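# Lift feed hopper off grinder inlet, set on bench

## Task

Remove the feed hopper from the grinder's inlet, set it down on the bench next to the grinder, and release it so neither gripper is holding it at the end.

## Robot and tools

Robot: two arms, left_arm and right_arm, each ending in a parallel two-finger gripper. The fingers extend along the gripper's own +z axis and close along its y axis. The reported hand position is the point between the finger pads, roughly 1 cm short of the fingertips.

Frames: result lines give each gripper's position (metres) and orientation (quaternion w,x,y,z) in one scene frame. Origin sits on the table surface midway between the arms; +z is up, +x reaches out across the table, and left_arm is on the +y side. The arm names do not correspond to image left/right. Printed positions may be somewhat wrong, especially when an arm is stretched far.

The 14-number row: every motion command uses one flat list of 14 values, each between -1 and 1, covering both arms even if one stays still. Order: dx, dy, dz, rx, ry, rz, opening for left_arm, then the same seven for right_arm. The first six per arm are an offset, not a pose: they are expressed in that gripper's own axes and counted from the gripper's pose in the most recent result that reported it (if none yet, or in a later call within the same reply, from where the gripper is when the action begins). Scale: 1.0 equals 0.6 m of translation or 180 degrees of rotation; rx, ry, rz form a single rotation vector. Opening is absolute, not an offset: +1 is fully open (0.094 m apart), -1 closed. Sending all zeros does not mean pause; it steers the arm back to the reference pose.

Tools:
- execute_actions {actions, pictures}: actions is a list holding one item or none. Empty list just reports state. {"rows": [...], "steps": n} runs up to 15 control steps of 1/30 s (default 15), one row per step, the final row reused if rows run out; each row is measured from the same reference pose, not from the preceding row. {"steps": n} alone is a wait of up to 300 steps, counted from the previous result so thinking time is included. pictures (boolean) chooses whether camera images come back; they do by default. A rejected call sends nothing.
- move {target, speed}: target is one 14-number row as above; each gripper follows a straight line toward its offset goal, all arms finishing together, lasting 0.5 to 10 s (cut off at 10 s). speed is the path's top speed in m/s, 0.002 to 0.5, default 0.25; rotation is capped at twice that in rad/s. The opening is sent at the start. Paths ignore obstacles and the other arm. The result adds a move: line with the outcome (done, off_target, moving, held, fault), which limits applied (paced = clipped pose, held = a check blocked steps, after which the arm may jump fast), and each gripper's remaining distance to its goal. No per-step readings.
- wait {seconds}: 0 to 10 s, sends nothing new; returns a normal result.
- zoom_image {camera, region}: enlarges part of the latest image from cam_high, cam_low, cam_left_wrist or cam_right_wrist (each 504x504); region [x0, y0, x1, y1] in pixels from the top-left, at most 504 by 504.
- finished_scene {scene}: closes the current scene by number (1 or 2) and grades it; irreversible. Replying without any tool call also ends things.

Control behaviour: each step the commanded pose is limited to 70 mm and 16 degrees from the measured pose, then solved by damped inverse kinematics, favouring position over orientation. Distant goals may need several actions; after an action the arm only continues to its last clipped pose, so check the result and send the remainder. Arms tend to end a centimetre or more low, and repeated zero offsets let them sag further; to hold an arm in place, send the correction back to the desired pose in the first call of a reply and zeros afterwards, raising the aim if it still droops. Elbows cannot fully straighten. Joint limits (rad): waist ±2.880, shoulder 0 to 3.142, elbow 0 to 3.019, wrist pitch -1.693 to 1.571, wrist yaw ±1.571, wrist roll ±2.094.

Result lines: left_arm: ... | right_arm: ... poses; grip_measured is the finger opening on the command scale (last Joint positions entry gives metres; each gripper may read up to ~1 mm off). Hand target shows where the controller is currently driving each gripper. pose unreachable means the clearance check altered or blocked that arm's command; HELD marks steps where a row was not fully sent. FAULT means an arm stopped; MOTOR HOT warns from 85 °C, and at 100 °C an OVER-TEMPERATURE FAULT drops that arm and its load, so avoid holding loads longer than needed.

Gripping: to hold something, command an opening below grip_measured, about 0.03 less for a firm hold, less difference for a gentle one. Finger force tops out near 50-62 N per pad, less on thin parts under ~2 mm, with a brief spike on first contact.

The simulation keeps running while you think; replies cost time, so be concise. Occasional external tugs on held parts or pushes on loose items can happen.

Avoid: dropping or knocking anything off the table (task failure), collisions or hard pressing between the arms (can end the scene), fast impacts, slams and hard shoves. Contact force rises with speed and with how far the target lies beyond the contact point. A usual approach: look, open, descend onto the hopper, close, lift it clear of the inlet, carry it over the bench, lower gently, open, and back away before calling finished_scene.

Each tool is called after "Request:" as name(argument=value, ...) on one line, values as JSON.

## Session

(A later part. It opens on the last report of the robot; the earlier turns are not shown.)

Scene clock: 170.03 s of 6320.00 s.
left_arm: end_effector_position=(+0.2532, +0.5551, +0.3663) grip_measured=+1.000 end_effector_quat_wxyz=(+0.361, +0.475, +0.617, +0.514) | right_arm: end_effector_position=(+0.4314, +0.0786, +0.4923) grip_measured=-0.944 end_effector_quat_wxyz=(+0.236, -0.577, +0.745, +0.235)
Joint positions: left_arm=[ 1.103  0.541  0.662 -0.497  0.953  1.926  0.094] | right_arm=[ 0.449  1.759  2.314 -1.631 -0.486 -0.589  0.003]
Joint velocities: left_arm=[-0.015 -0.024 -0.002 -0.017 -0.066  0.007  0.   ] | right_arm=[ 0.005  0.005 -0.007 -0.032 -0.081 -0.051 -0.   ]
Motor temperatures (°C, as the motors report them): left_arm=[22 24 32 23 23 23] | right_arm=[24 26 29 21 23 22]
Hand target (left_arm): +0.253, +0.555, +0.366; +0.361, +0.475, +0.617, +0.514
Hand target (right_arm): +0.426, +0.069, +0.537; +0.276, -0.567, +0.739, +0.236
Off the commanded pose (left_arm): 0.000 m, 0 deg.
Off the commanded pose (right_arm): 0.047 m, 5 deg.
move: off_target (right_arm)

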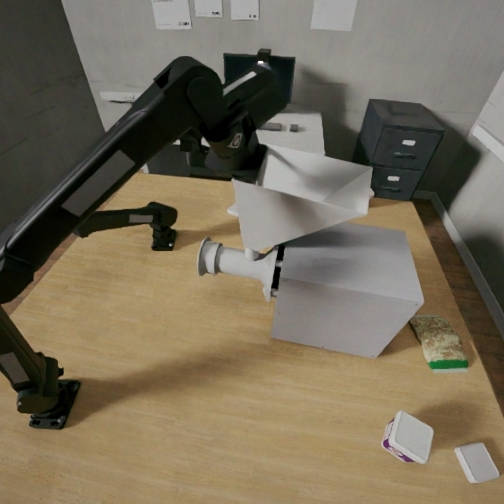

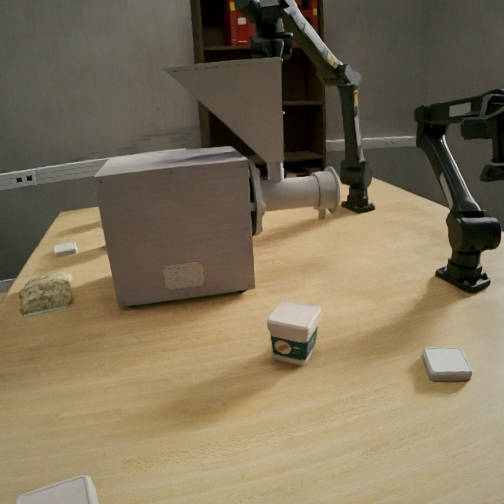

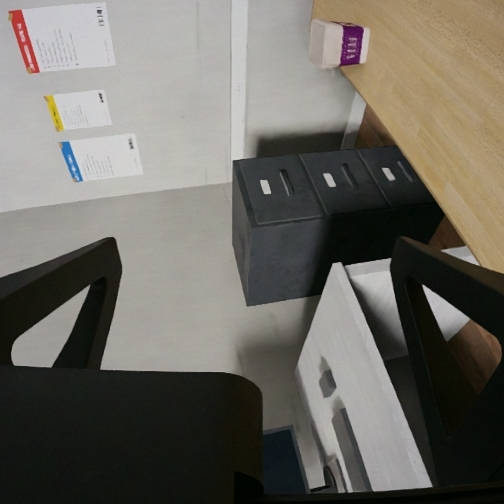

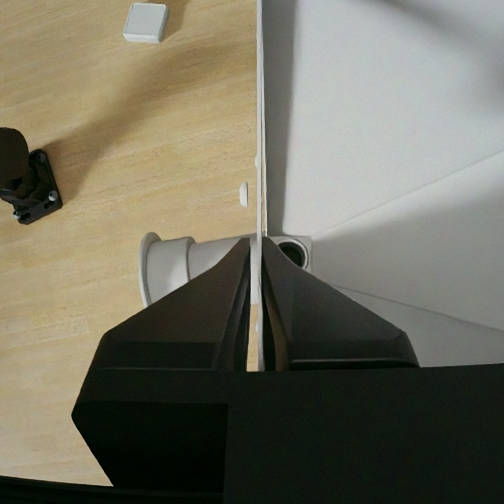

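Request:
execute_actions(actions=[{"rows":[[0,0,0,0,0,0,1,-0.04,0,-0.04,0,0,0,-1],[0,0,0,0,0,0,1,-0.035,0,-0.035,0,0,0,-1],[0,0,0,0,0,0,1,-0.03,0,-0.03,0,0,0,-1],[0,0,0,0,0,0,1,-0.025,0,-0.025,0,0,0,-1],[0,0,0,0,0,0,1,-0.02,0,-0.02,0,0,0,-1],[0,0,0,0,0,0,1,-0.015,0,-0.016,0,0,0,-1],[0,0,0,0,0,0,1,-0.01,0,-0.013,0,0,0,-1],[0,0,0,0,0,0,1,-0.005,0,-0.011,0,0,0,-1],[0,0,0,0,0,0,1,0,0,-0.01,0,0,0,-1],[0,0,0,0,0,0,1,0,0,-0.01,0,0,0,-1],[0,0,0,0,0,0,1,0,0,-0.01,0,0,0,-1],[0,0,0,0,0,0,1,0,0,-0.01,0,0,0,-0.5]],"steps":15}], pictures=false)

Scene clock: 190.37 s of 6320.00 s.
left_arm: end_effector_position=(+0.2532, +0.5551, +0.3663) grip_measured=+1.000 end_effector_quat_wxyz=(+0.361, +0.475, +0.617, +0.514) | right_arm: end_effector_position=(+0.4316, +0.0779, +0.4878) grip_measured=-0.506 end_effector_quat_wxyz=(+0.225, -0.586, +0.743, +0.233)
Joint positions: left_arm=[ 1.103  0.541  0.662 -0.497  0.953  1.926  0.094] | right_arm=[ 0.448  1.777  2.336 -1.666 -0.486 -0.616  0.023]
Joint velocities: left_arm=[-0.005  0.005 -0.002 -0.007  0.066 -0.037  0.   ] | right_arm=[-0.005  0.005 -0.071 -0.002 -0.007  0.022  0.008]
Motor temperatures (°C, as the motors report them): left_arm=[22 24 32 23 23 23] | right_arm=[24 27 34 21 23 22]
Hand target (left_arm): +0.253, +0.555, +0.366; +0.361, +0.475, +0.617, +0.514
Hand target (right_arm): +0.431, +0.075, +0.497; +0.235, -0.578, +0.745, +0.236
Off the commanded pose (left_arm): 0.000 m, 0 deg.
Off the commanded pose (right_arm): 0.010 m, 2 deg.
Steps of this call (steps 1 to 90: nothing new was sent; then 16.83 s passed at rest; steps 91 to 105: all 15 steps of this action). Readings (end_effector_position):
91: left_arm (+0.2532, +0.5551, +0.3663) | right_arm (+0.4315, +0.0783, +0.4926)
92: left_arm (+0.2532, +0.5551, +0.3663) | right_arm (+0.4318, +0.0786, +0.4914)
94: left_arm (+0.2532, +0.5551, +0.3663) | right_arm (+0.4310, +0.0803, +0.4913)
98: left_arm (+0.2532, +0.5551, +0.3663) | right_arm (+0.4312, +0.0805, +0.4900)
105: the state above

Request:
move(target=[-0.487,0.410,0.107,0.368,0.035,-0.473,0,0,0,-0.14,0,-0.06,0,-0.5], speed=0.25)

Scene clock: 202.03 s of 6320.00 s.
left_arm: end_effector_position=(+0.4542, +0.3068, +0.5744) grip_measured=+0.002 end_effector_quat_wxyz=(+0.313, +0.037, +0.925, -0.210) | right_arm: end_effector_position=(+0.4312, +0.0310, +0.5340) grip_measured=-0.502 end_effector_quat_wxyz=(+0.266, -0.554, +0.732, +0.296)
Joint positions: left_arm=[-0.041  1.292  1.988 -1.658  0.511  0.061  0.047] | right_arm=[ 0.335  1.696  2.303 -1.652 -0.659 -0.621  0.023]
Joint velocities: left_arm=[-0.005  0.005 -0.027  0.012 -0.051 -0.007 -0.001] | right_arm=[ 0.005 -0.005 -0.007 -0.012  0.007  0.037 -0.001]
Motor temperatures (°C, as the motors report them): left_arm=[22 24 33 23 23 23] | right_arm=[24 27 31 21 23 22]
Hand target (left_arm): +0.454, +0.302, +0.585; +0.316, +0.039, +0.923, -0.215
Hand target (right_arm): +0.427, +0.025, +0.552; +0.292, -0.560, +0.719, +0.290
Off the commanded pose (left_arm): 0.010 m, 5 deg.
Off the commanded pose (right_arm): 0.021 m, 4 deg.
joint sent to its limit (left arm) — the command would take joint 4 (wrist pitch) past its lower limit, so that joint was sent only as far as its limit.
After step 90, 4.30 s passed at rest.
move: off_target (left_arm, right_arm)

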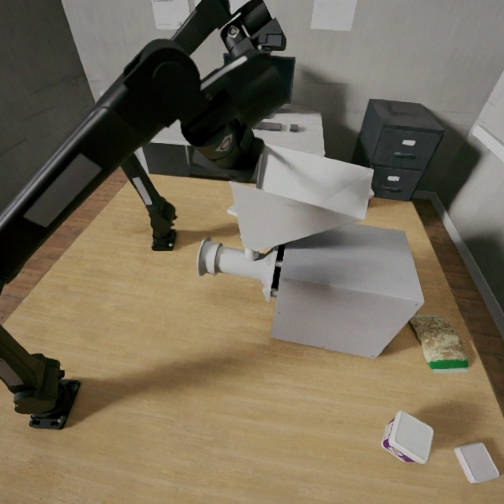

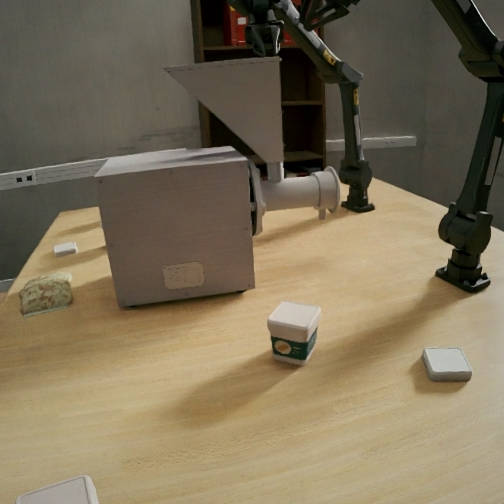

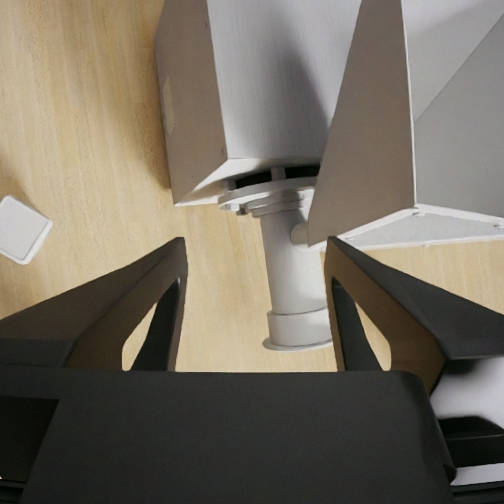

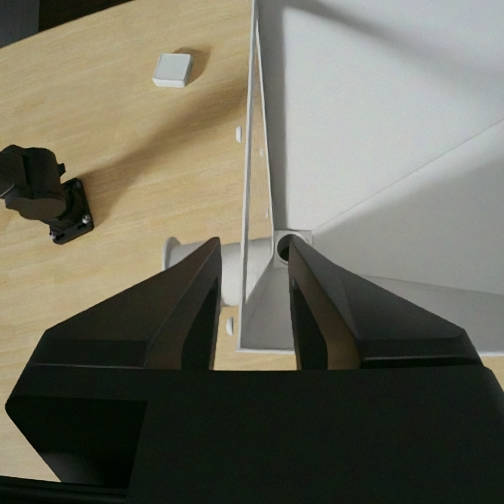

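Request:
move(target=[-0.078,-0.134,0.169,0,0.02,0,0,0.012,-0.075,-0.101,0.266,-0.079,0.403,0], speed=0.2)

Scene clock: 218.73 s of 6320.00 s.
left_arm: end_effector_position=(+0.5232, +0.2002, +0.5438) grip_measured=+0.002 end_effector_quat_wxyz=(+0.261, +0.039, +0.942, -0.206) | right_arm: end_effector_position=(+0.4689, -0.0316, +0.5556) grip_measured=-0.002 end_effector_quat_wxyz=(+0.315, +0.150, +0.925, +0.147)
Joint positions: left_arm=[-0.338  1.475  2.104 -1.599  0.339 -0.176  0.047] | right_arm=[ 0.459  1.619  2.292 -1.562  0.219  0.859  0.047]
Joint velocities: left_arm=[ 0.005 -0.005  0.002 -0.017  0.037  0.051 -0.   ] | right_arm=[-0.005 -0.024 -0.007 -0.007 -0.007  0.139 -0.   ]
Motor temperatures (°C, as the motors report them): left_arm=[22 24 34 23 23 23] | right_arm=[24 27 30 21 23 22]
Hand target (left_arm): +0.533, +0.194, +0.559; +0.285, +0.044, +0.934, -0.210
Hand target (right_arm): +0.469, -0.028, +0.564; +0.318, +0.156, +0.922, +0.154
Off the commanded pose (left_arm): 0.019 m, 3 deg.
Off the commanded pose (right_arm): 0.009 m, 1 deg.
After step 90, 9.23 s passed at rest.
move: off_target (left_arm)

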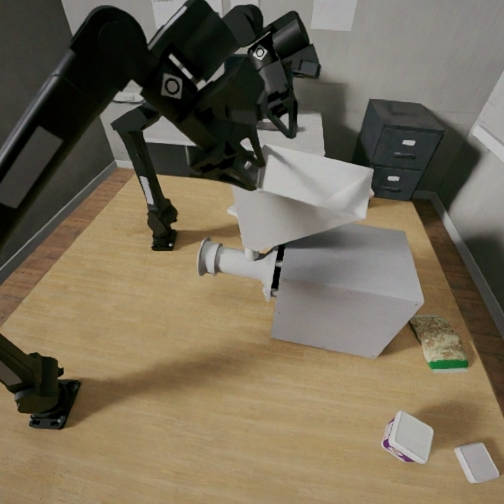

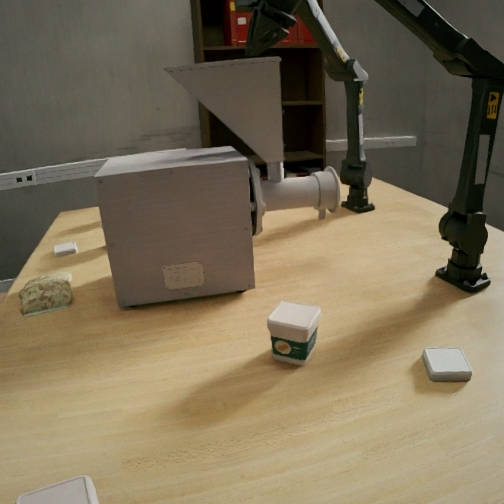

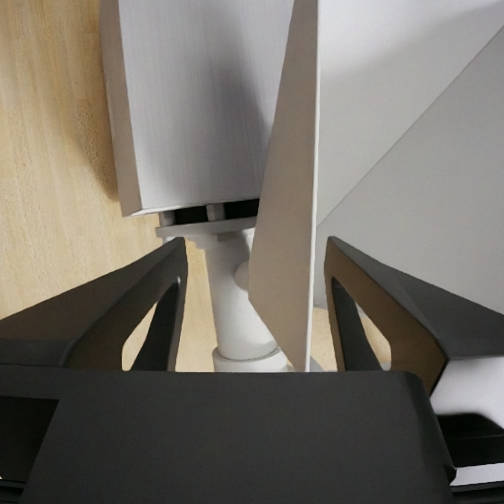

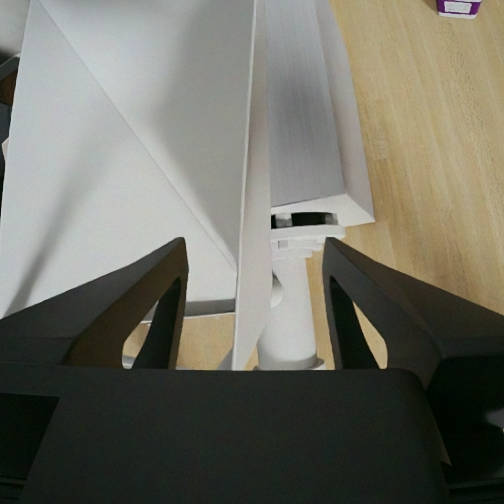

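Request:
move(target=[-0.013,-0.058,0.075,-0.020,-0.021,0.039,0,0.018,0.022,0.068,0.042,-0.020,-0.008,0], speed=0.06)

Scene clock: 234.37 s of 6320.00 s.
left_arm: end_effector_position=(+0.5398, +0.1561, +0.5254) grip_measured=+0.002 end_effector_quat_wxyz=(+0.297, +0.079, +0.938, -0.159) | right_arm: end_effector_position=(+0.4879, -0.0112, +0.5210) grip_measured=-0.002 end_effector_quat_wxyz=(+0.337, +0.158, +0.925, +0.073)
Joint positions: left_arm=[-0.464  1.475  2.034 -1.465  0.186 -0.176  0.047] | right_arm=[ 0.516  1.694  2.292 -1.566  0.389  0.887  0.047]
Joint velocities: left_arm=[-0.024 -0.015 -0.002 -0.007  0.037  0.007 -0.001] | right_arm=[-0.005  0.005  0.002 -0.002 -0.037  0.11  -0.   ]
Motor temperatures (°C, as the motors report them): left_arm=[22 24 35 23 23 23] | right_arm=[24 26 32 21 23 22]
Hand target (left_arm): +0.545, +0.150, +0.526; +0.305, +0.081, +0.935, -0.161
Hand target (right_arm): +0.488, -0.007, +0.525; +0.338, +0.163, +0.924, +0.077
Off the commanded pose (left_arm): 0.008 m, 1 deg.
Off the commanded pose (right_arm): 0.004 m, 1 deg.
After step 90, 10.97 s passed at rest.
move: done

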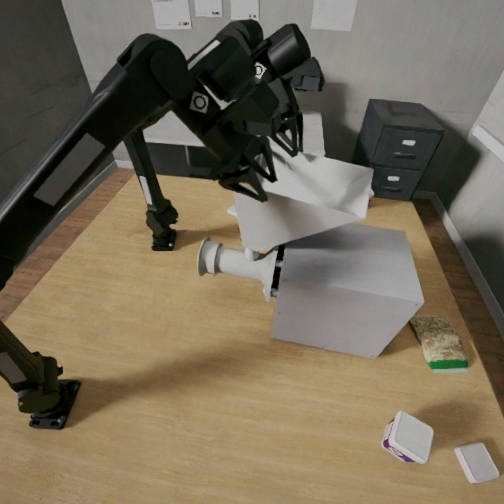

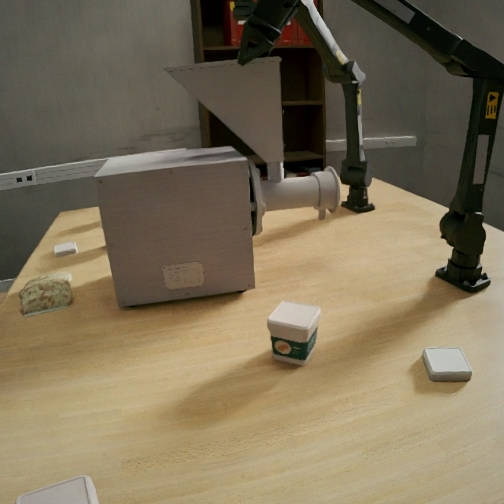

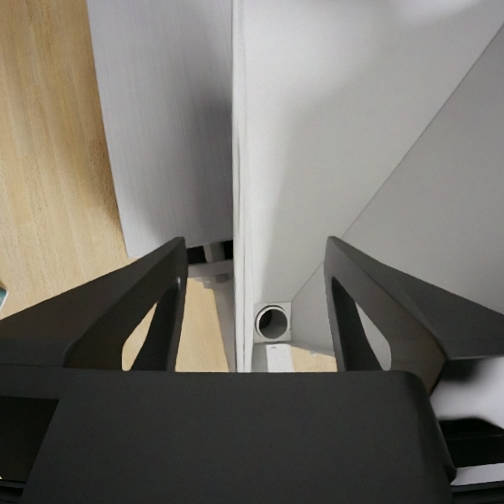

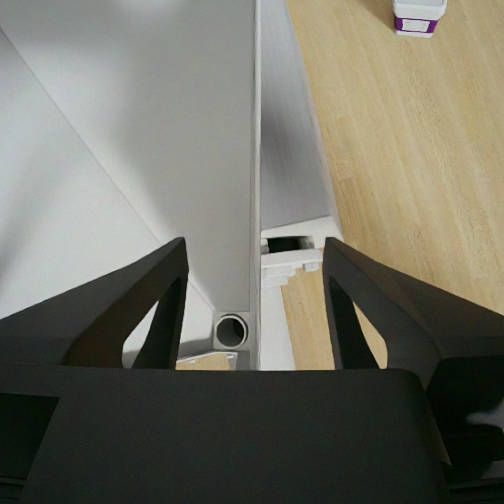

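Request:
move(target=[0.005,0.012,0.075,0,0,0,-0.5,0.005,0,0.072,-0.006,-0.008,0,-0.5], speed=0.03)

Scene clock: 238.43 s of 6320.00 s.
left_arm: end_effector_position=(+0.5563, +0.1514, +0.4919) grip_measured=-0.498 end_effector_quat_wxyz=(+0.294, +0.079, +0.939, -0.158) | right_arm: end_effector_position=(+0.5102, -0.0074, +0.4870) grip_measured=-0.498 end_effector_quat_wxyz=(+0.346, +0.161, +0.921, +0.079)
Joint positions: left_arm=[-0.464  1.475  1.936 -1.373  0.186 -0.176  0.024] | right_arm=[ 0.497  1.672  2.148 -1.416  0.385  0.871  0.024]
Joint velocities: left_arm=[ 0.024  0.015  0.002  0.002 -0.051 -0.007 -0.001] | right_arm=[ 0.005 -0.005 -0.027  0.002  0.022  0.022 -0.001]
Motor temperatures (°C, as the motors report them): left_arm=[22 25 34 23 23 23] | right_arm=[24 27 31 21 23 22]
Hand target (left_arm): +0.562, +0.147, +0.487; +0.297, +0.079, +0.938, -0.159
Hand target (right_arm): +0.514, -0.008, +0.486; +0.349, +0.156, +0.921, +0.080
Off the commanded pose (left_arm): 0.009 m, 0 deg.
Off the commanded pose (right_arm): 0.004 m, 1 deg.
move: done

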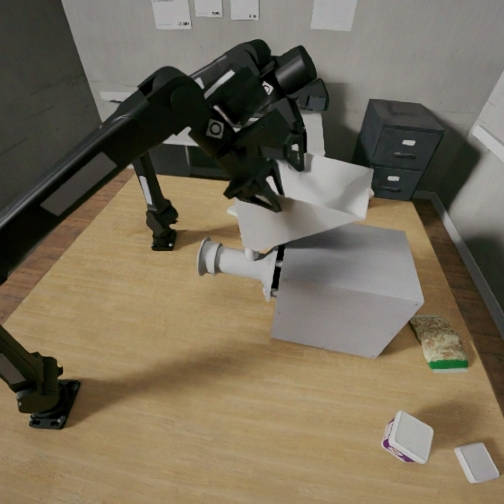

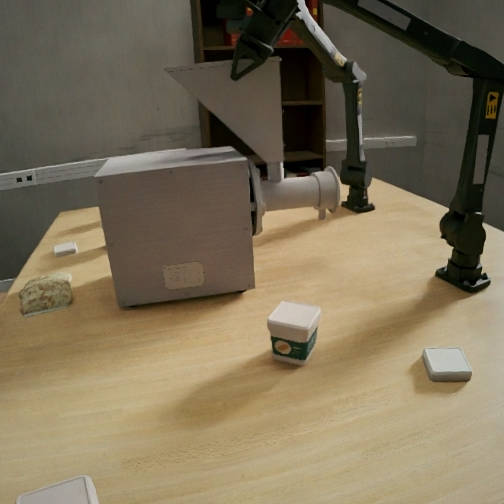

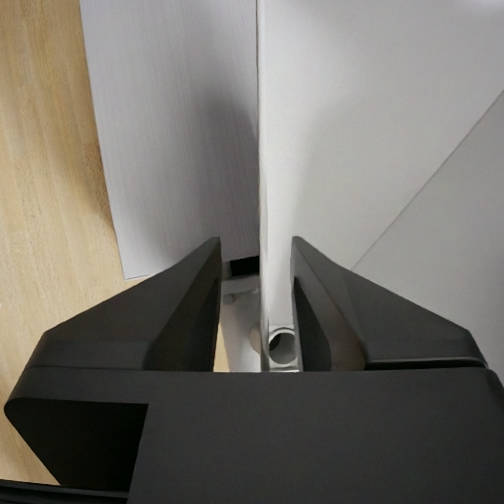

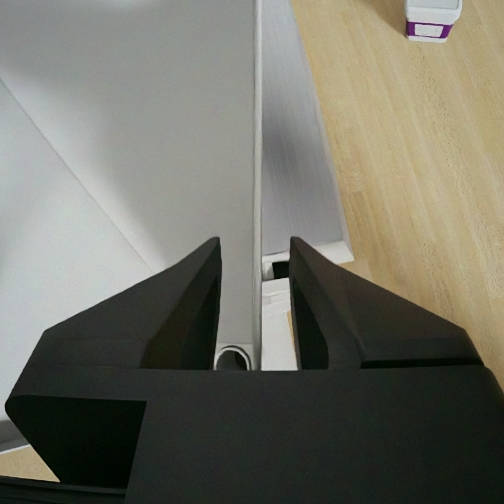

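Request:
execute_actions(actions=[{"rows":[[0,-0.004,0,0,0,0,-0.7,0,0,0,0,0,0,-0.7],[0,-0.004,0,0,0,0,-0.75,0,0,0,0,0,0,-0.75],[0,-0.004,0,0,0,0,-0.8,0,0,0,0,0,0,-0.8],[0,-0.004,0,0,0,0,-0.85,0,0,0,0,0,0,-0.85],[0,-0.004,0,0,0,0,-0.88,0,0,0,0,0,0,-0.88],[0,-0.004,0,0,0,0,-0.91,0,0,0,0,0,0,-0.91],[0,-0.004,0,0,0,0,-0.94,0,0,0,0,0,0,-0.94],[0,-0.004,0,0,0,0,-0.97,0,0,0,0,0,0,-0.97],[0,-0.004,0,0,0,0,-1,0,0,0,0,0,0,-1]],"steps":15}], pictures=false)

Request:
move(target=[-0.058,-0.025,-0.078,0,0,0,-1,-0.061,0.026,-0.075,0,0,0,-1], speed=0.03)

Scene clock: 243.83 s of 6320.00 s.
left_arm: end_effector_position=(+0.5557, +0.1497, +0.4920) grip_measured=-0.984 end_effector_quat_wxyz=(+0.292, +0.070, +0.940, -0.164) | right_arm: end_effector_position=(+0.5102, -0.0069, +0.4873) grip_measured=-0.980 end_effector_quat_wxyz=(+0.345, +0.165, +0.920, +0.082)
Joint positions: left_arm=[-0.466  1.475  1.936 -1.372  0.191 -0.197  0.001] | right_arm=[ 0.497  1.671  2.148 -1.414  0.382  0.882  0.001]
Joint velocities: left_arm=[ 0.005 -0.024  0.002 -0.007 -0.022 -0.007 -0.   ] | right_arm=[ 0.005 -0.015  0.002 -0.002  0.007  0.037  0.001]
Motor temperatures (°C, as the motors report them): left_arm=[22 25 34 23 23 23] | right_arm=[24 27 31 21 23 22]
Hand target (left_arm): +0.556, +0.149, +0.493; +0.294, +0.079, +0.939, -0.158
Hand target (right_arm): +0.510, -0.007, +0.487; +0.346, +0.160, +0.921, +0.079
Off the commanded pose (left_arm): 0.001 m, 1 deg.
Off the commanded pose (right_arm): 0.001 m, 1 deg.
Steps of this call (steps 1 to 90: nothing new was sent; then 1.90 s passed at rest; steps 91 to 105: all 15 steps of this action). Readings (end_effector_position):
91: left_arm (+0.5563, +0.1514, +0.4919) | right_arm (+0.5102, -0.0074, +0.4872)
92: left_arm (+0.5563, +0.1514, +0.4919) | right_arm (+0.5103, -0.0076, +0.4873)
94: left_arm (+0.5563, +0.1514, +0.4919) | right_arm (+0.5104, -0.0077, +0.4873)
98: left_arm (+0.5560, +0.1506, +0.4919) | right_arm (+0.5103, -0.0074, +0.4872)
105: the state above

Scene clock: 246.30 s of 6320.00 s.
left_arm: end_effector_position=(+0.5553, +0.1528, +0.4935) grip_measured=-0.982 end_effector_quat_wxyz=(+0.232, +0.066, +0.958, -0.154) | right_arm: end_effector_position=(+0.5104, -0.0052, +0.4918) grip_measured=-0.953 end_effector_quat_wxyz=(+0.302, +0.157, +0.939, +0.045)
Joint positions: left_arm=[-0.458  1.572  2.104 -1.571  0.2   -0.19   0.001] | right_arm=[ 0.496  1.801  2.391 -1.65   0.369  0.886  0.002]
Joint velocities: left_arm=[-0.024 -0.015  0.007  0.002 -0.007 -0.022 -0.   ] | right_arm=[-0.005  0.005  0.046 -0.037 -0.022 -0.022 -0.   ]
Motor temperatures (°C, as the motors report them): left_arm=[22 25 35 23 23 23] | right_arm=[24 27 32 21 23 22]
Hand target (left_arm): +0.552, +0.153, +0.550; +0.293, +0.070, +0.939, -0.165
Hand target (right_arm): +0.506, -0.011, +0.545; +0.346, +0.166, +0.920, +0.083
Off the commanded pose (left_arm): 0.059 m, 7 deg.
Off the commanded pose (right_arm): 0.056 m, 7 deg.
move: off_target (left_arm, right_arm)

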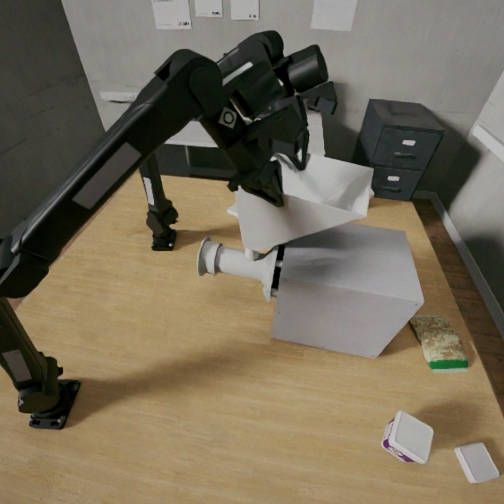

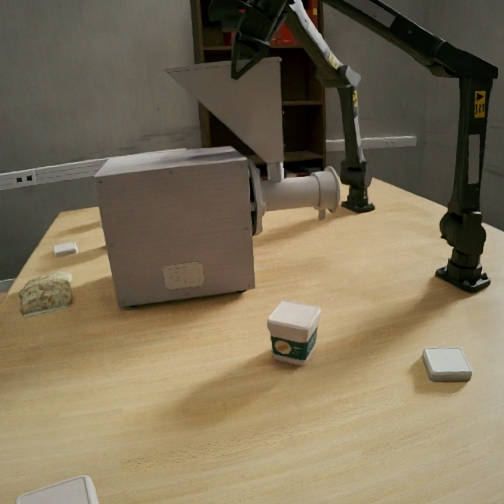

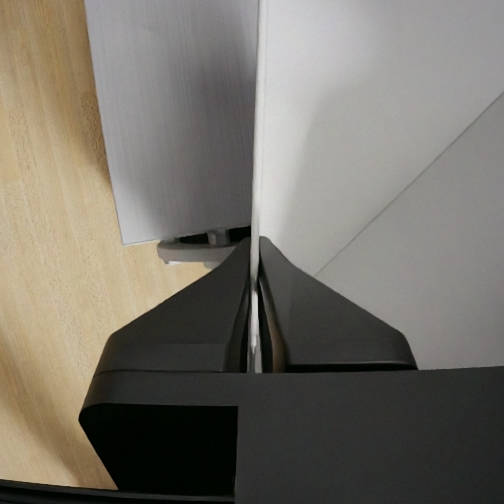

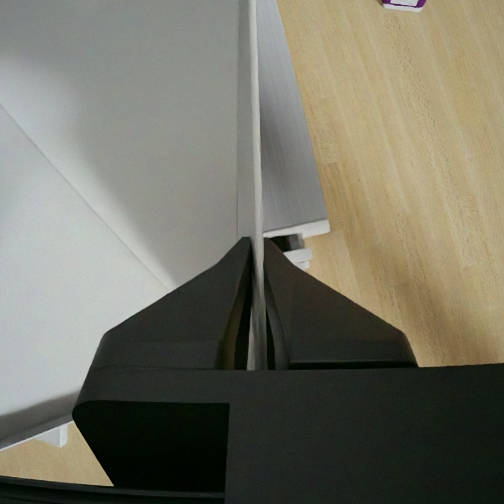

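Request:
move(target=[-0.054,-0.031,-0.099,0,-0.075,0,-1,-0.065,0.021,-0.095,-0.045,-0.06,0.022,-1], speed=0.03)

Scene clock: 257.87 s of 6320.00 s.
left_arm: end_effector_position=(+0.5548, +0.1557, +0.4938) grip_measured=-0.979 end_effector_quat_wxyz=(+0.241, +0.060, +0.957, -0.149) | right_arm: end_effector_position=(+0.5114, -0.0031, +0.4927) grip_measured=-0.964 end_effector_quat_wxyz=(+0.324, +0.160, +0.931, +0.058)
Joint positions: left_arm=[-0.458  1.556  2.081 -1.548  0.184 -0.199  0.001] | right_arm=[ 0.502  1.754  2.303 -1.556  0.386  0.884  0.002]
Joint velocities: left_arm=[-0.015  0.005 -0.022 -0.007  0.007 -0.007  0.001] | right_arm=[ 0.005 -0.024  0.017 -0.007  0.022 -0.051  0.   ]
Motor temperatures (°C, as the motors report them): left_arm=[22 25 38 23 23 23] | right_arm=[24 28 34 22 24 22]
Hand target (left_arm): +0.548, +0.156, +0.564; +0.340, +0.045, +0.925, -0.163
Hand target (right_arm): +0.504, -0.010, +0.560; +0.394, +0.175, +0.896, +0.108
Off the commanded pose (left_arm): 0.070 m, 12 deg.
Off the commanded pose (right_arm): 0.069 m, 11 deg.
After step 90, 4.23 s passed at rest.
move: off_target (left_arm, right_arm)

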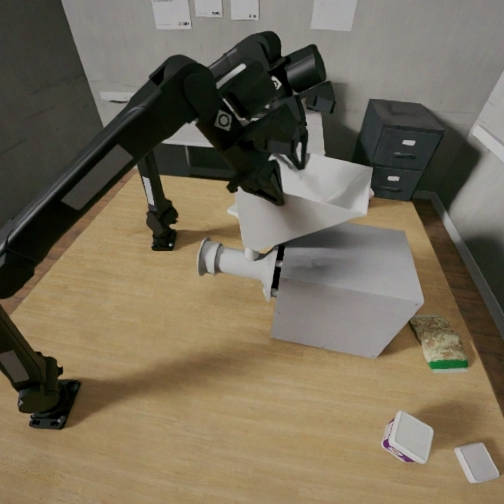

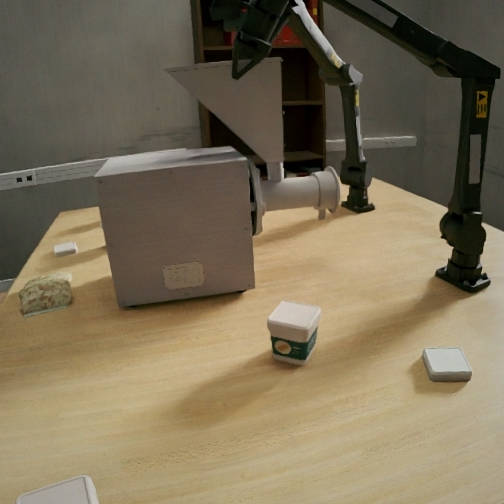

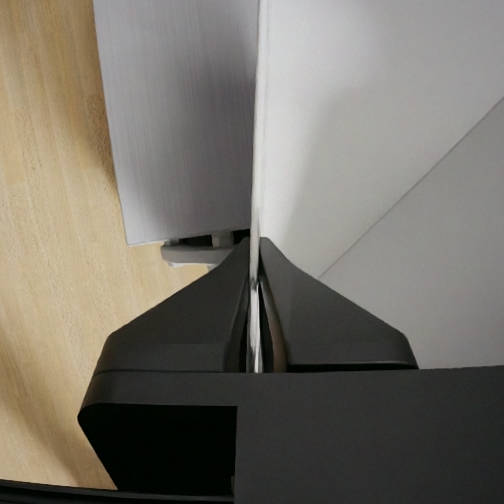

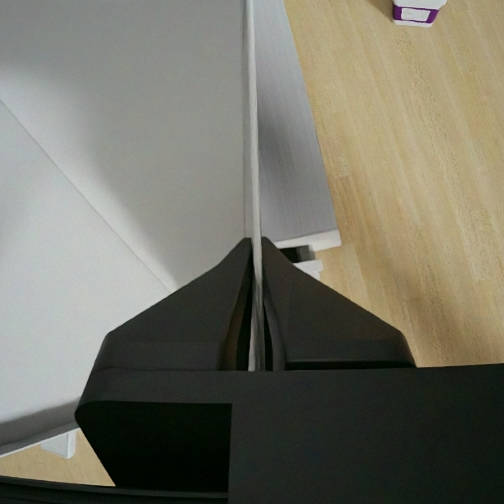

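Request:
zoom_image(camera="cam_low", region=[235, 130, 345, 240])

Request:
zoom_image(camera="cam_high", region=[195, 215, 295, 315])

Region (235, 130, 345, 240) of cam_low's 504x504 image, scaled by 4.582, with more detail than that image has.

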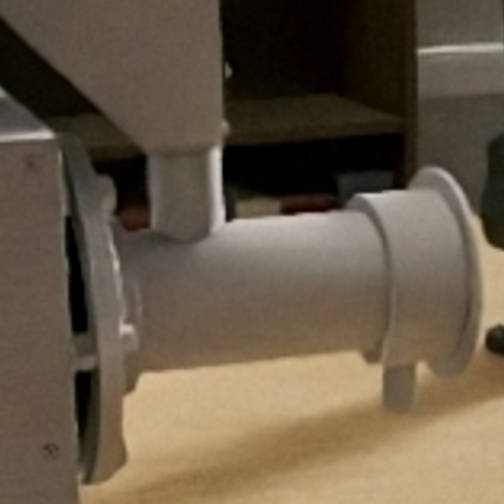

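Region (195, 215, 295, 315) of cam_high's 504x504 image, scaled by 5.040, with more detail than that image has.

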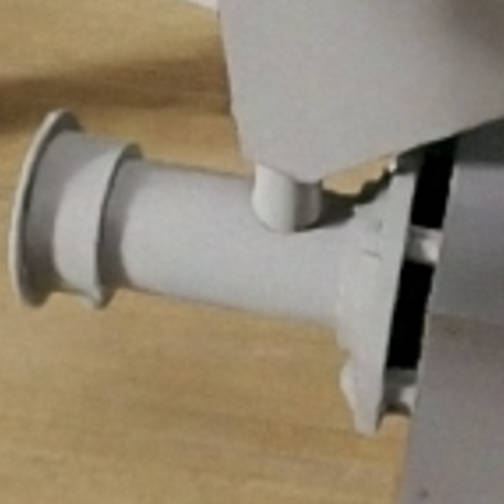

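Request:
execute_actions(actions=[{"rows":[[-0.045,-0.036,-0.100,0,-0.065,0,-1,-0.063,0.008,-0.095,-0.035,-0.045,0.018,-1],[-0.044,-0.040,-0.098,0,-0.065,0,-1,-0.063,0.004,-0.095,-0.035,-0.045,0.018,-1],[-0.043,-0.044,-0.095,0,-0.065,0,-1,-0.063,0.0,-0.094,-0.035,-0.045,0.018,-1],[-0.042,-0.048,-0.093,0,-0.065,0,-1,-0.063,-0.004,-0.093,-0.035,-0.045,0.018,-1],[-0.041,-0.052,-0.090,0,-0.065,0,-1,-0.063,-0.008,-0.093,-0.035,-0.045,0.018,-1],[-0.040,-0.056,-0.088,0,-0.065,0,-1,-0.063,-0.012,-0.092,-0.035,-0.045,0.018,-1],[-0.039,-0.060,-0.085,0,-0.065,0,-1,-0.063,-0.016,-0.091,-0.035,-0.045,0.018,-1],[-0.038,-0.064,-0.083,0,-0.065,0,-1,-0.063,-0.020,-0.091,-0.035,-0.045,0.018,-1],[-0.037,-0.068,-0.080,0,-0.065,0,-1,-0.063,-0.024,-0.090,-0.035,-0.045,0.018,-1],[-0.036,-0.072,-0.078,0,-0.065,0,-1,-0.063,-0.027,-0.089,-0.035,-0.045,0.018,-1],[-0.035,-0.076,-0.076,0,-0.065,0,-1,-0.063,-0.030,-0.089,-0.035,-0.045,0.018,-1]],"steps":15}])

Scene clock: 275.53 s of 6320.00 s.
left_arm: end_effector_position=(+0.5445, +0.1455, +0.5108) grip_measured=-0.979 end_effector_quat_wxyz=(+0.270, +0.060, +0.952, -0.131) | right_arm: end_effector_position=(+0.5032, -0.0128, +0.5009) grip_measured=-0.971 end_effector_quat_wxyz=(+0.344, +0.162, +0.921, +0.086)
Joint positions: left_arm=[-0.505  1.526  2.08  -1.526  0.11  -0.229  0.001] | right_arm=[ 0.493  1.661  2.175 -1.446  0.369  0.873  0.001]
Joint velocities: left_arm=[-0.005 -0.005 -0.017 -0.012  0.022  0.022 -0.   ] | right_arm=[-0.015 -0.015 -0.012  0.022  0.037 -0.037 -0.   ]
Motor temperatures (°C, as the motors report them): left_arm=[22 27 37 24 26 23] | right_arm=[24 29 34 22 29 22]
Hand target (left_arm): +0.542, +0.128, +0.555; +0.334, +0.045, +0.928, -0.157
Hand target (right_arm): +0.499, -0.035, +0.550; +0.393, +0.174, +0.896, +0.107
Off the commanded pose (left_arm): 0.047 m, 9 deg.
Off the commanded pose (right_arm): 0.056 m, 7 deg.
Steps of this call (steps 1 to 90: nothing new was sent; then 14.17 s passed at rest; steps 91 to 105: all 15 steps of this action). Readings (end_effector_position):
91: left_arm (+0.5547, +0.1558, +0.4939) | right_arm (+0.5115, -0.0031, +0.4921)
92: left_arm (+0.5543, +0.1553, +0.4940) | right_arm (+0.5112, -0.0033, +0.4923)
94: left_arm (+0.5532, +0.1537, +0.4965) | right_arm (+0.5107, -0.0050, +0.4937)
98: left_arm (+0.5482, +0.1490, +0.5056) | right_arm (+0.5061, -0.0096, +0.4988)
105: the state above

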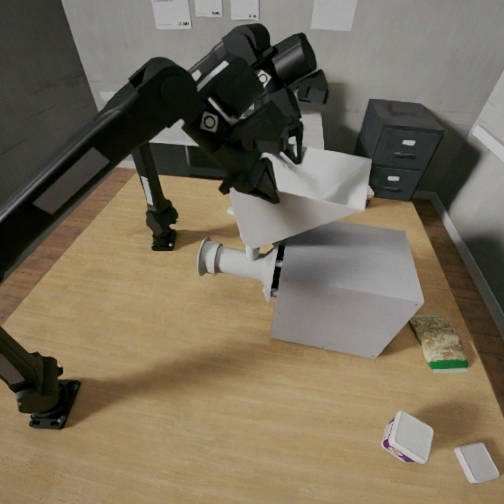

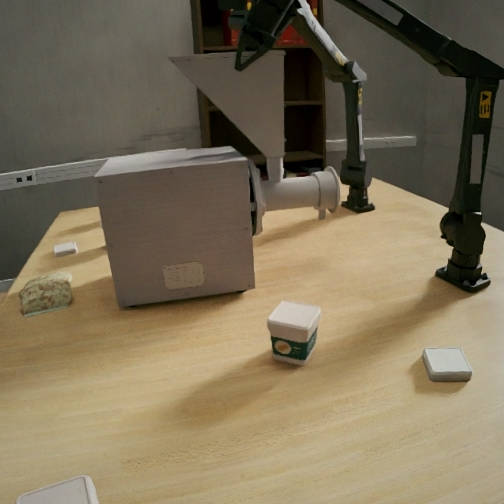

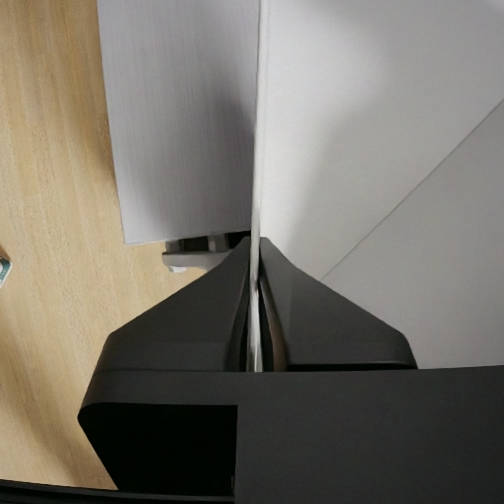

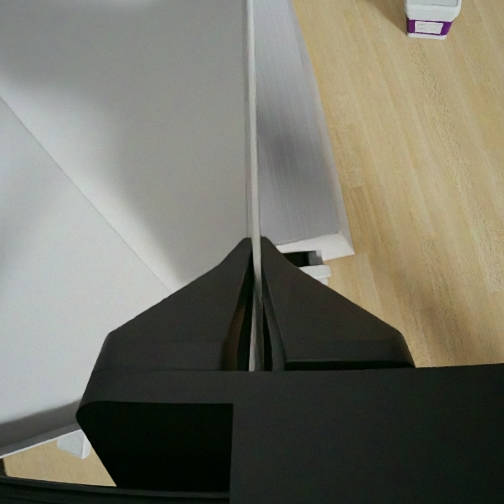

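Request:
execute_actions(actions=[{"rows":[[-0.040,-0.043,-0.057,0,-0.045,0,-1,-0.060,-0.011,-0.068,-0.015,-0.035,0.008,-1],[-0.043,-0.041,-0.059,0,-0.045,0,-1,-0.061,-0.008,-0.069,-0.015,-0.035,0.008,-1],[-0.045,-0.040,-0.062,0,-0.045,0,-1,-0.063,-0.005,-0.070,-0.015,-0.035,0.008,-1],[-0.048,-0.038,-0.064,0,-0.045,0,-1,-0.064,-0.002,-0.071,-0.015,-0.035,0.008,-1],[-0.051,-0.037,-0.067,0,-0.045,0,-1,-0.066,0.001,-0.072,-0.015,-0.035,0.008,-1],[-0.054,-0.035,-0.070,0,-0.045,0,-1,-0.068,0.004,-0.073,-0.015,-0.035,0.008,-1],[-0.057,-0.034,-0.072,0,-0.045,0,-1,-0.069,0.007,-0.074,-0.015,-0.035,0.008,-1],[-0.059,-0.032,-0.075,0,-0.045,0,-1,-0.071,0.010,-0.075,-0.015,-0.035,0.008,-1],[-0.062,-0.031,-0.077,0,-0.045,0,-1,-0.072,0.013,-0.076,-0.015,-0.035,0.008,-1],[-0.065,-0.029,-0.080,0,-0.045,0,-1,-0.074,0.016,-0.077,-0.015,-0.035,0.008,-1]],"steps":15}])

Scene clock: 284.83 s of 6320.00 s.
left_arm: end_effector_position=(+0.5461, +0.1456, +0.5110) grip_measured=-0.975 end_effector_quat_wxyz=(+0.266, +0.063, +0.954, -0.122) | right_arm: end_effector_position=(+0.5045, -0.0133, +0.5015) grip_measured=-0.972 end_effector_quat_wxyz=(+0.342, +0.160, +0.922, +0.082)
Joint positions: left_arm=[-0.509  1.541  2.104 -1.547  0.095 -0.221  0.001] | right_arm=[ 0.492  1.673  2.195 -1.464  0.372  0.869  0.001]
Joint velocities: left_arm=[-0.015  0.015  0.007 -0.017 -0.022 -0.081  0.   ] | right_arm=[-0.015 -0.005  0.032 -0.032 -0.022 -0.037 -0.001]
Motor temperatures (°C, as the motors report them): left_arm=[22 26 37 24 25 23] | right_arm=[24 29 33 22 29 22]
Hand target (left_arm): +0.545, +0.144, +0.573; +0.337, +0.049, +0.930, -0.136
Hand target (right_arm): +0.501, -0.026, +0.562; +0.396, +0.172, +0.896, +0.105
Off the commanded pose (left_arm): 0.064 m, 9 deg.
Off the commanded pose (right_arm): 0.064 m, 7 deg.
Steps of this call (steps 1 to 90: nothing new was sent; then 5.80 s passed at rest; steps 91 to 105: all 15 steps of this action). Readings (end_effector_position):
91: left_arm (+0.5448, +0.1462, +0.5107) | right_arm (+0.5034, -0.0127, +0.5008)
92: left_arm (+0.5448, +0.1461, +0.5106) | right_arm (+0.5036, -0.0126, +0.5008)
94: left_arm (+0.5448, +0.1461, +0.5106) | right_arm (+0.5036, -0.0127, +0.5008)
98: left_arm (+0.5444, +0.1462, +0.5113) | right_arm (+0.5035, -0.0128, +0.5016)
105: the state above

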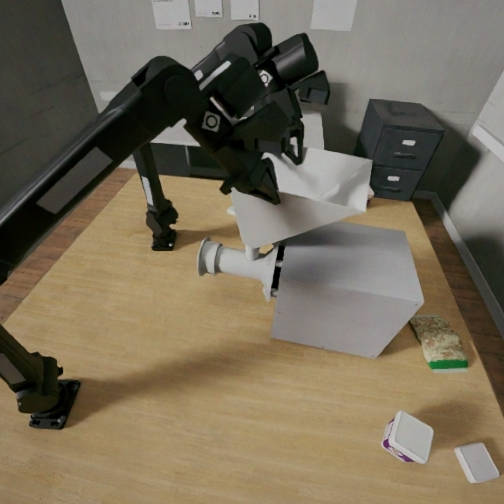

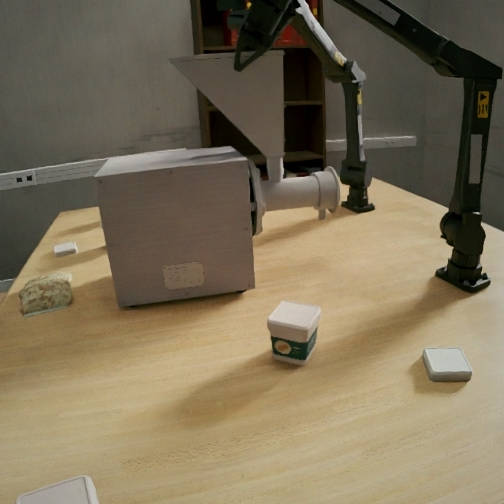

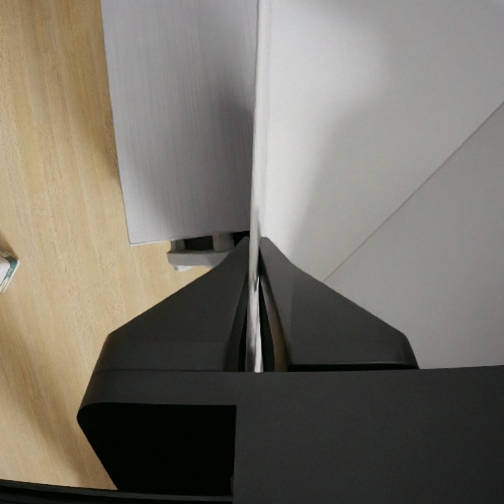

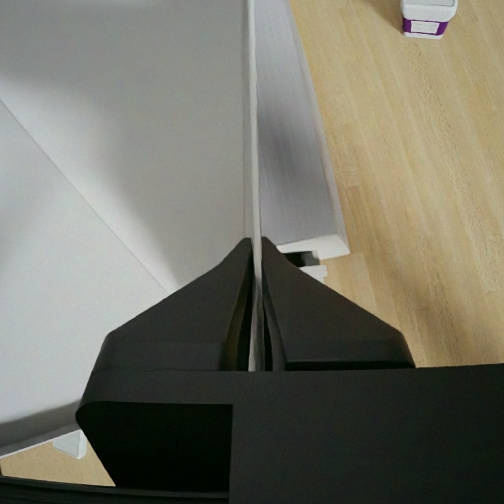

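Request:
execute_actions(actions=[{"rows":[[-0.066,-0.027,-0.080,0,-0.045,0,-1,-0.075,0.018,-0.075,-0.015,-0.035,0.008,-1],[-0.068,-0.024,-0.079,0,-0.045,0,-1,-0.076,0.020,-0.073,-0.015,-0.035,0.008,-1],[-0.070,-0.021,-0.078,0,-0.045,0,-1,-0.077,0.022,-0.071,-0.015,-0.035,0.008,-1],[-0.072,-0.018,-0.078,0,-0.045,0,-1,-0.078,0.024,-0.069,-0.015,-0.035,0.008,-1],[-0.074,-0.015,-0.077,0,-0.045,0,-1,-0.079,0.026,-0.067,-0.015,-0.035,0.008,-1],[-0.076,-0.012,-0.076,0,-0.045,0,-1,-0.081,0.029,-0.064,-0.015,-0.035,0.008,-1],[-0.078,-0.008,-0.075,0,-0.045,0,-1,-0.082,0.032,-0.061,-0.015,-0.035,0.008,-1],[-0.080,-0.004,-0.074,0,-0.045,0,-1,-0.084,0.035,-0.057,-0.015,-0.035,0.008,-1]],"steps":15}], pictures=false)

Request:
wait(seconds=0.3)

Scene clock: 293.73 s of 6320.00 s.
left_arm: end_effector_position=(+0.5527, +0.1498, +0.5284) grip_measured=-0.972 end_effector_quat_wxyz=(+0.273, +0.055, +0.952, -0.127) | right_arm: end_effector_position=(+0.5130, -0.0094, +0.5216) grip_measured=-0.977 end_effector_quat_wxyz=(+0.350, +0.162, +0.919, +0.085)
Joint positions: left_arm=[-0.495  1.574  2.191 -1.584  0.106 -0.226  0.001] | right_arm=[ 0.49   1.729  2.324 -1.517  0.378  0.866  0.001]
Joint velocities: left_arm=[-0.024  0.005  0.046 -0.002 -0.022 -0.022 -0.   ] | right_arm=[-0.005  0.015  0.095 -0.032  0.022  0.037 -0.   ]
Motor temperatures (°C, as the motors report them): left_arm=[22 26 41 24 25 23] | right_arm=[24 28 37 22 31 22]
Hand target (left_arm): +0.561, +0.155, +0.572; +0.334, +0.052, +0.933, -0.125
Hand target (right_arm): +0.519, -0.015, +0.562; +0.395, +0.169, +0.897, +0.101
Off the commanded pose (left_arm): 0.047 m, 7 deg.
Off the commanded pose (right_arm): 0.043 m, 6 deg.
Steps of this call (steps 1 to 90: nothing new was sent; then 5.40 s passed at rest; steps 91 to 105: all 15 steps of this action). Readings (end_effector_position):
91: left_arm (+0.5462, +0.1457, +0.5111) | right_arm (+0.5046, -0.0132, +0.5016)
92: left_arm (+0.5472, +0.1455, +0.5115) | right_arm (+0.5051, -0.0132, +0.5021)
94: left_arm (+0.5487, +0.1456, +0.5132) | right_arm (+0.5065, -0.0132, +0.5040)
98: left_arm (+0.5504, +0.1477, +0.5189) | right_arm (+0.5094, -0.0114, +0.5108)
105: the state above

Scene clock: 294.03 s of 6320.00 s.
left_arm: end_effector_position=(+0.5527, +0.1498, +0.5288) grip_measured=-0.972 end_effector_quat_wxyz=(+0.273, +0.055, +0.952, -0.127) | right_arm: end_effector_position=(+0.5131, -0.0093, +0.5218) grip_measured=-0.977 end_effector_quat_wxyz=(+0.350, +0.162, +0.919, +0.085)
Joint positions: left_arm=[-0.495  1.575  2.194 -1.585  0.106 -0.226  0.001] | right_arm=[ 0.49   1.731  2.329 -1.52   0.378  0.866  0.001]
Joint velocities: left_arm=[ 0.005 -0.015 -0.012 -0.007 -0.022 -0.066  0.   ] | right_arm=[ 0.005 -0.015  0.007  0.007 -0.022 -0.051 -0.   ]
Motor temperatures (°C, as the motors report them): left_arm=[22 26 41 24 25 23] | right_arm=[24 28 37 22 31 22]
Hand target (left_arm): +0.561, +0.155, +0.572; +0.334, +0.052, +0.933, -0.125
Hand target (right_arm): +0.519, -0.015, +0.562; +0.395, +0.169, +0.897, +0.101
Off the commanded pose (left_arm): 0.046 m, 7 deg.
Off the commanded pose (right_arm): 0.043 m, 6 deg.
Steps of this call (steps 1 to 9: nothing new was sent). Readings (end_effector_position):
1: left_arm (+0.5527, +0.1498, +0.5288) | right_arm (+0.5130, -0.0094, +0.5220)
2: left_arm (+0.5528, +0.1498, +0.5288) | right_arm (+0.5131, -0.0093, +0.5219)
4: left_arm (+0.5528, +0.1497, +0.5288) | right_arm (+0.5131, -0.0093, +0.5219)
8: left_arm (+0.5527, +0.1498, +0.5288) | right_arm (+0.5131, -0.0093, +0.5218)
9: the state above

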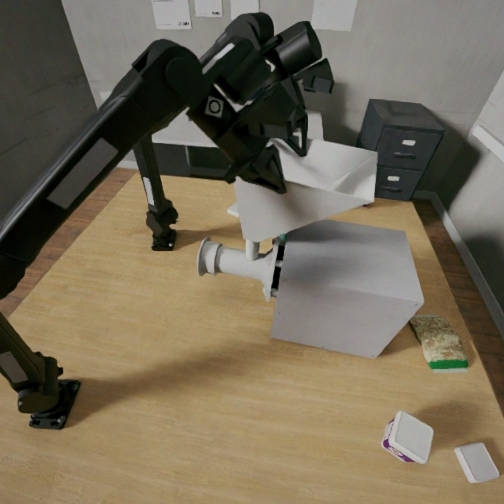

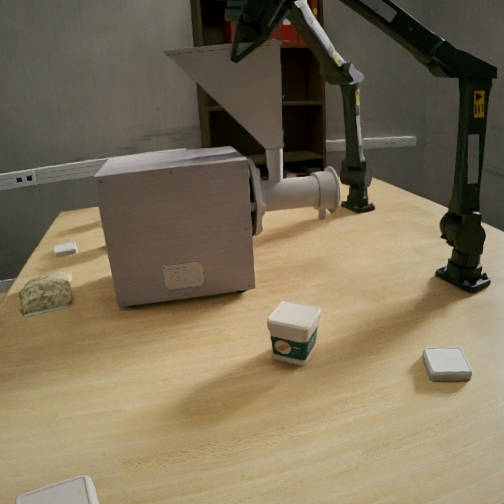

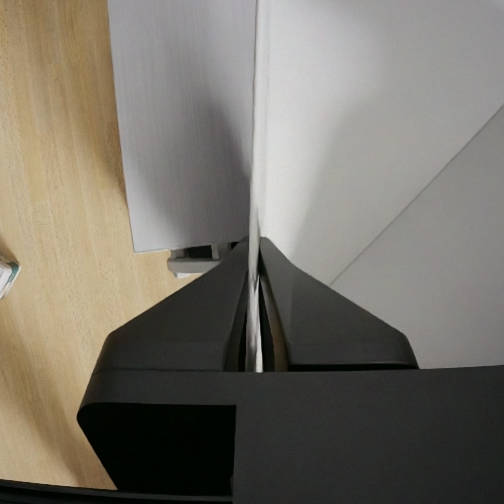

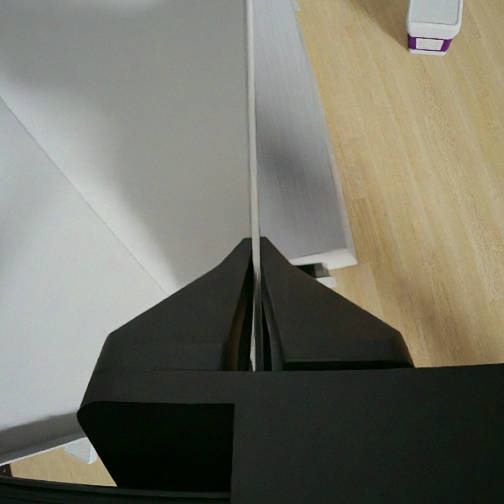

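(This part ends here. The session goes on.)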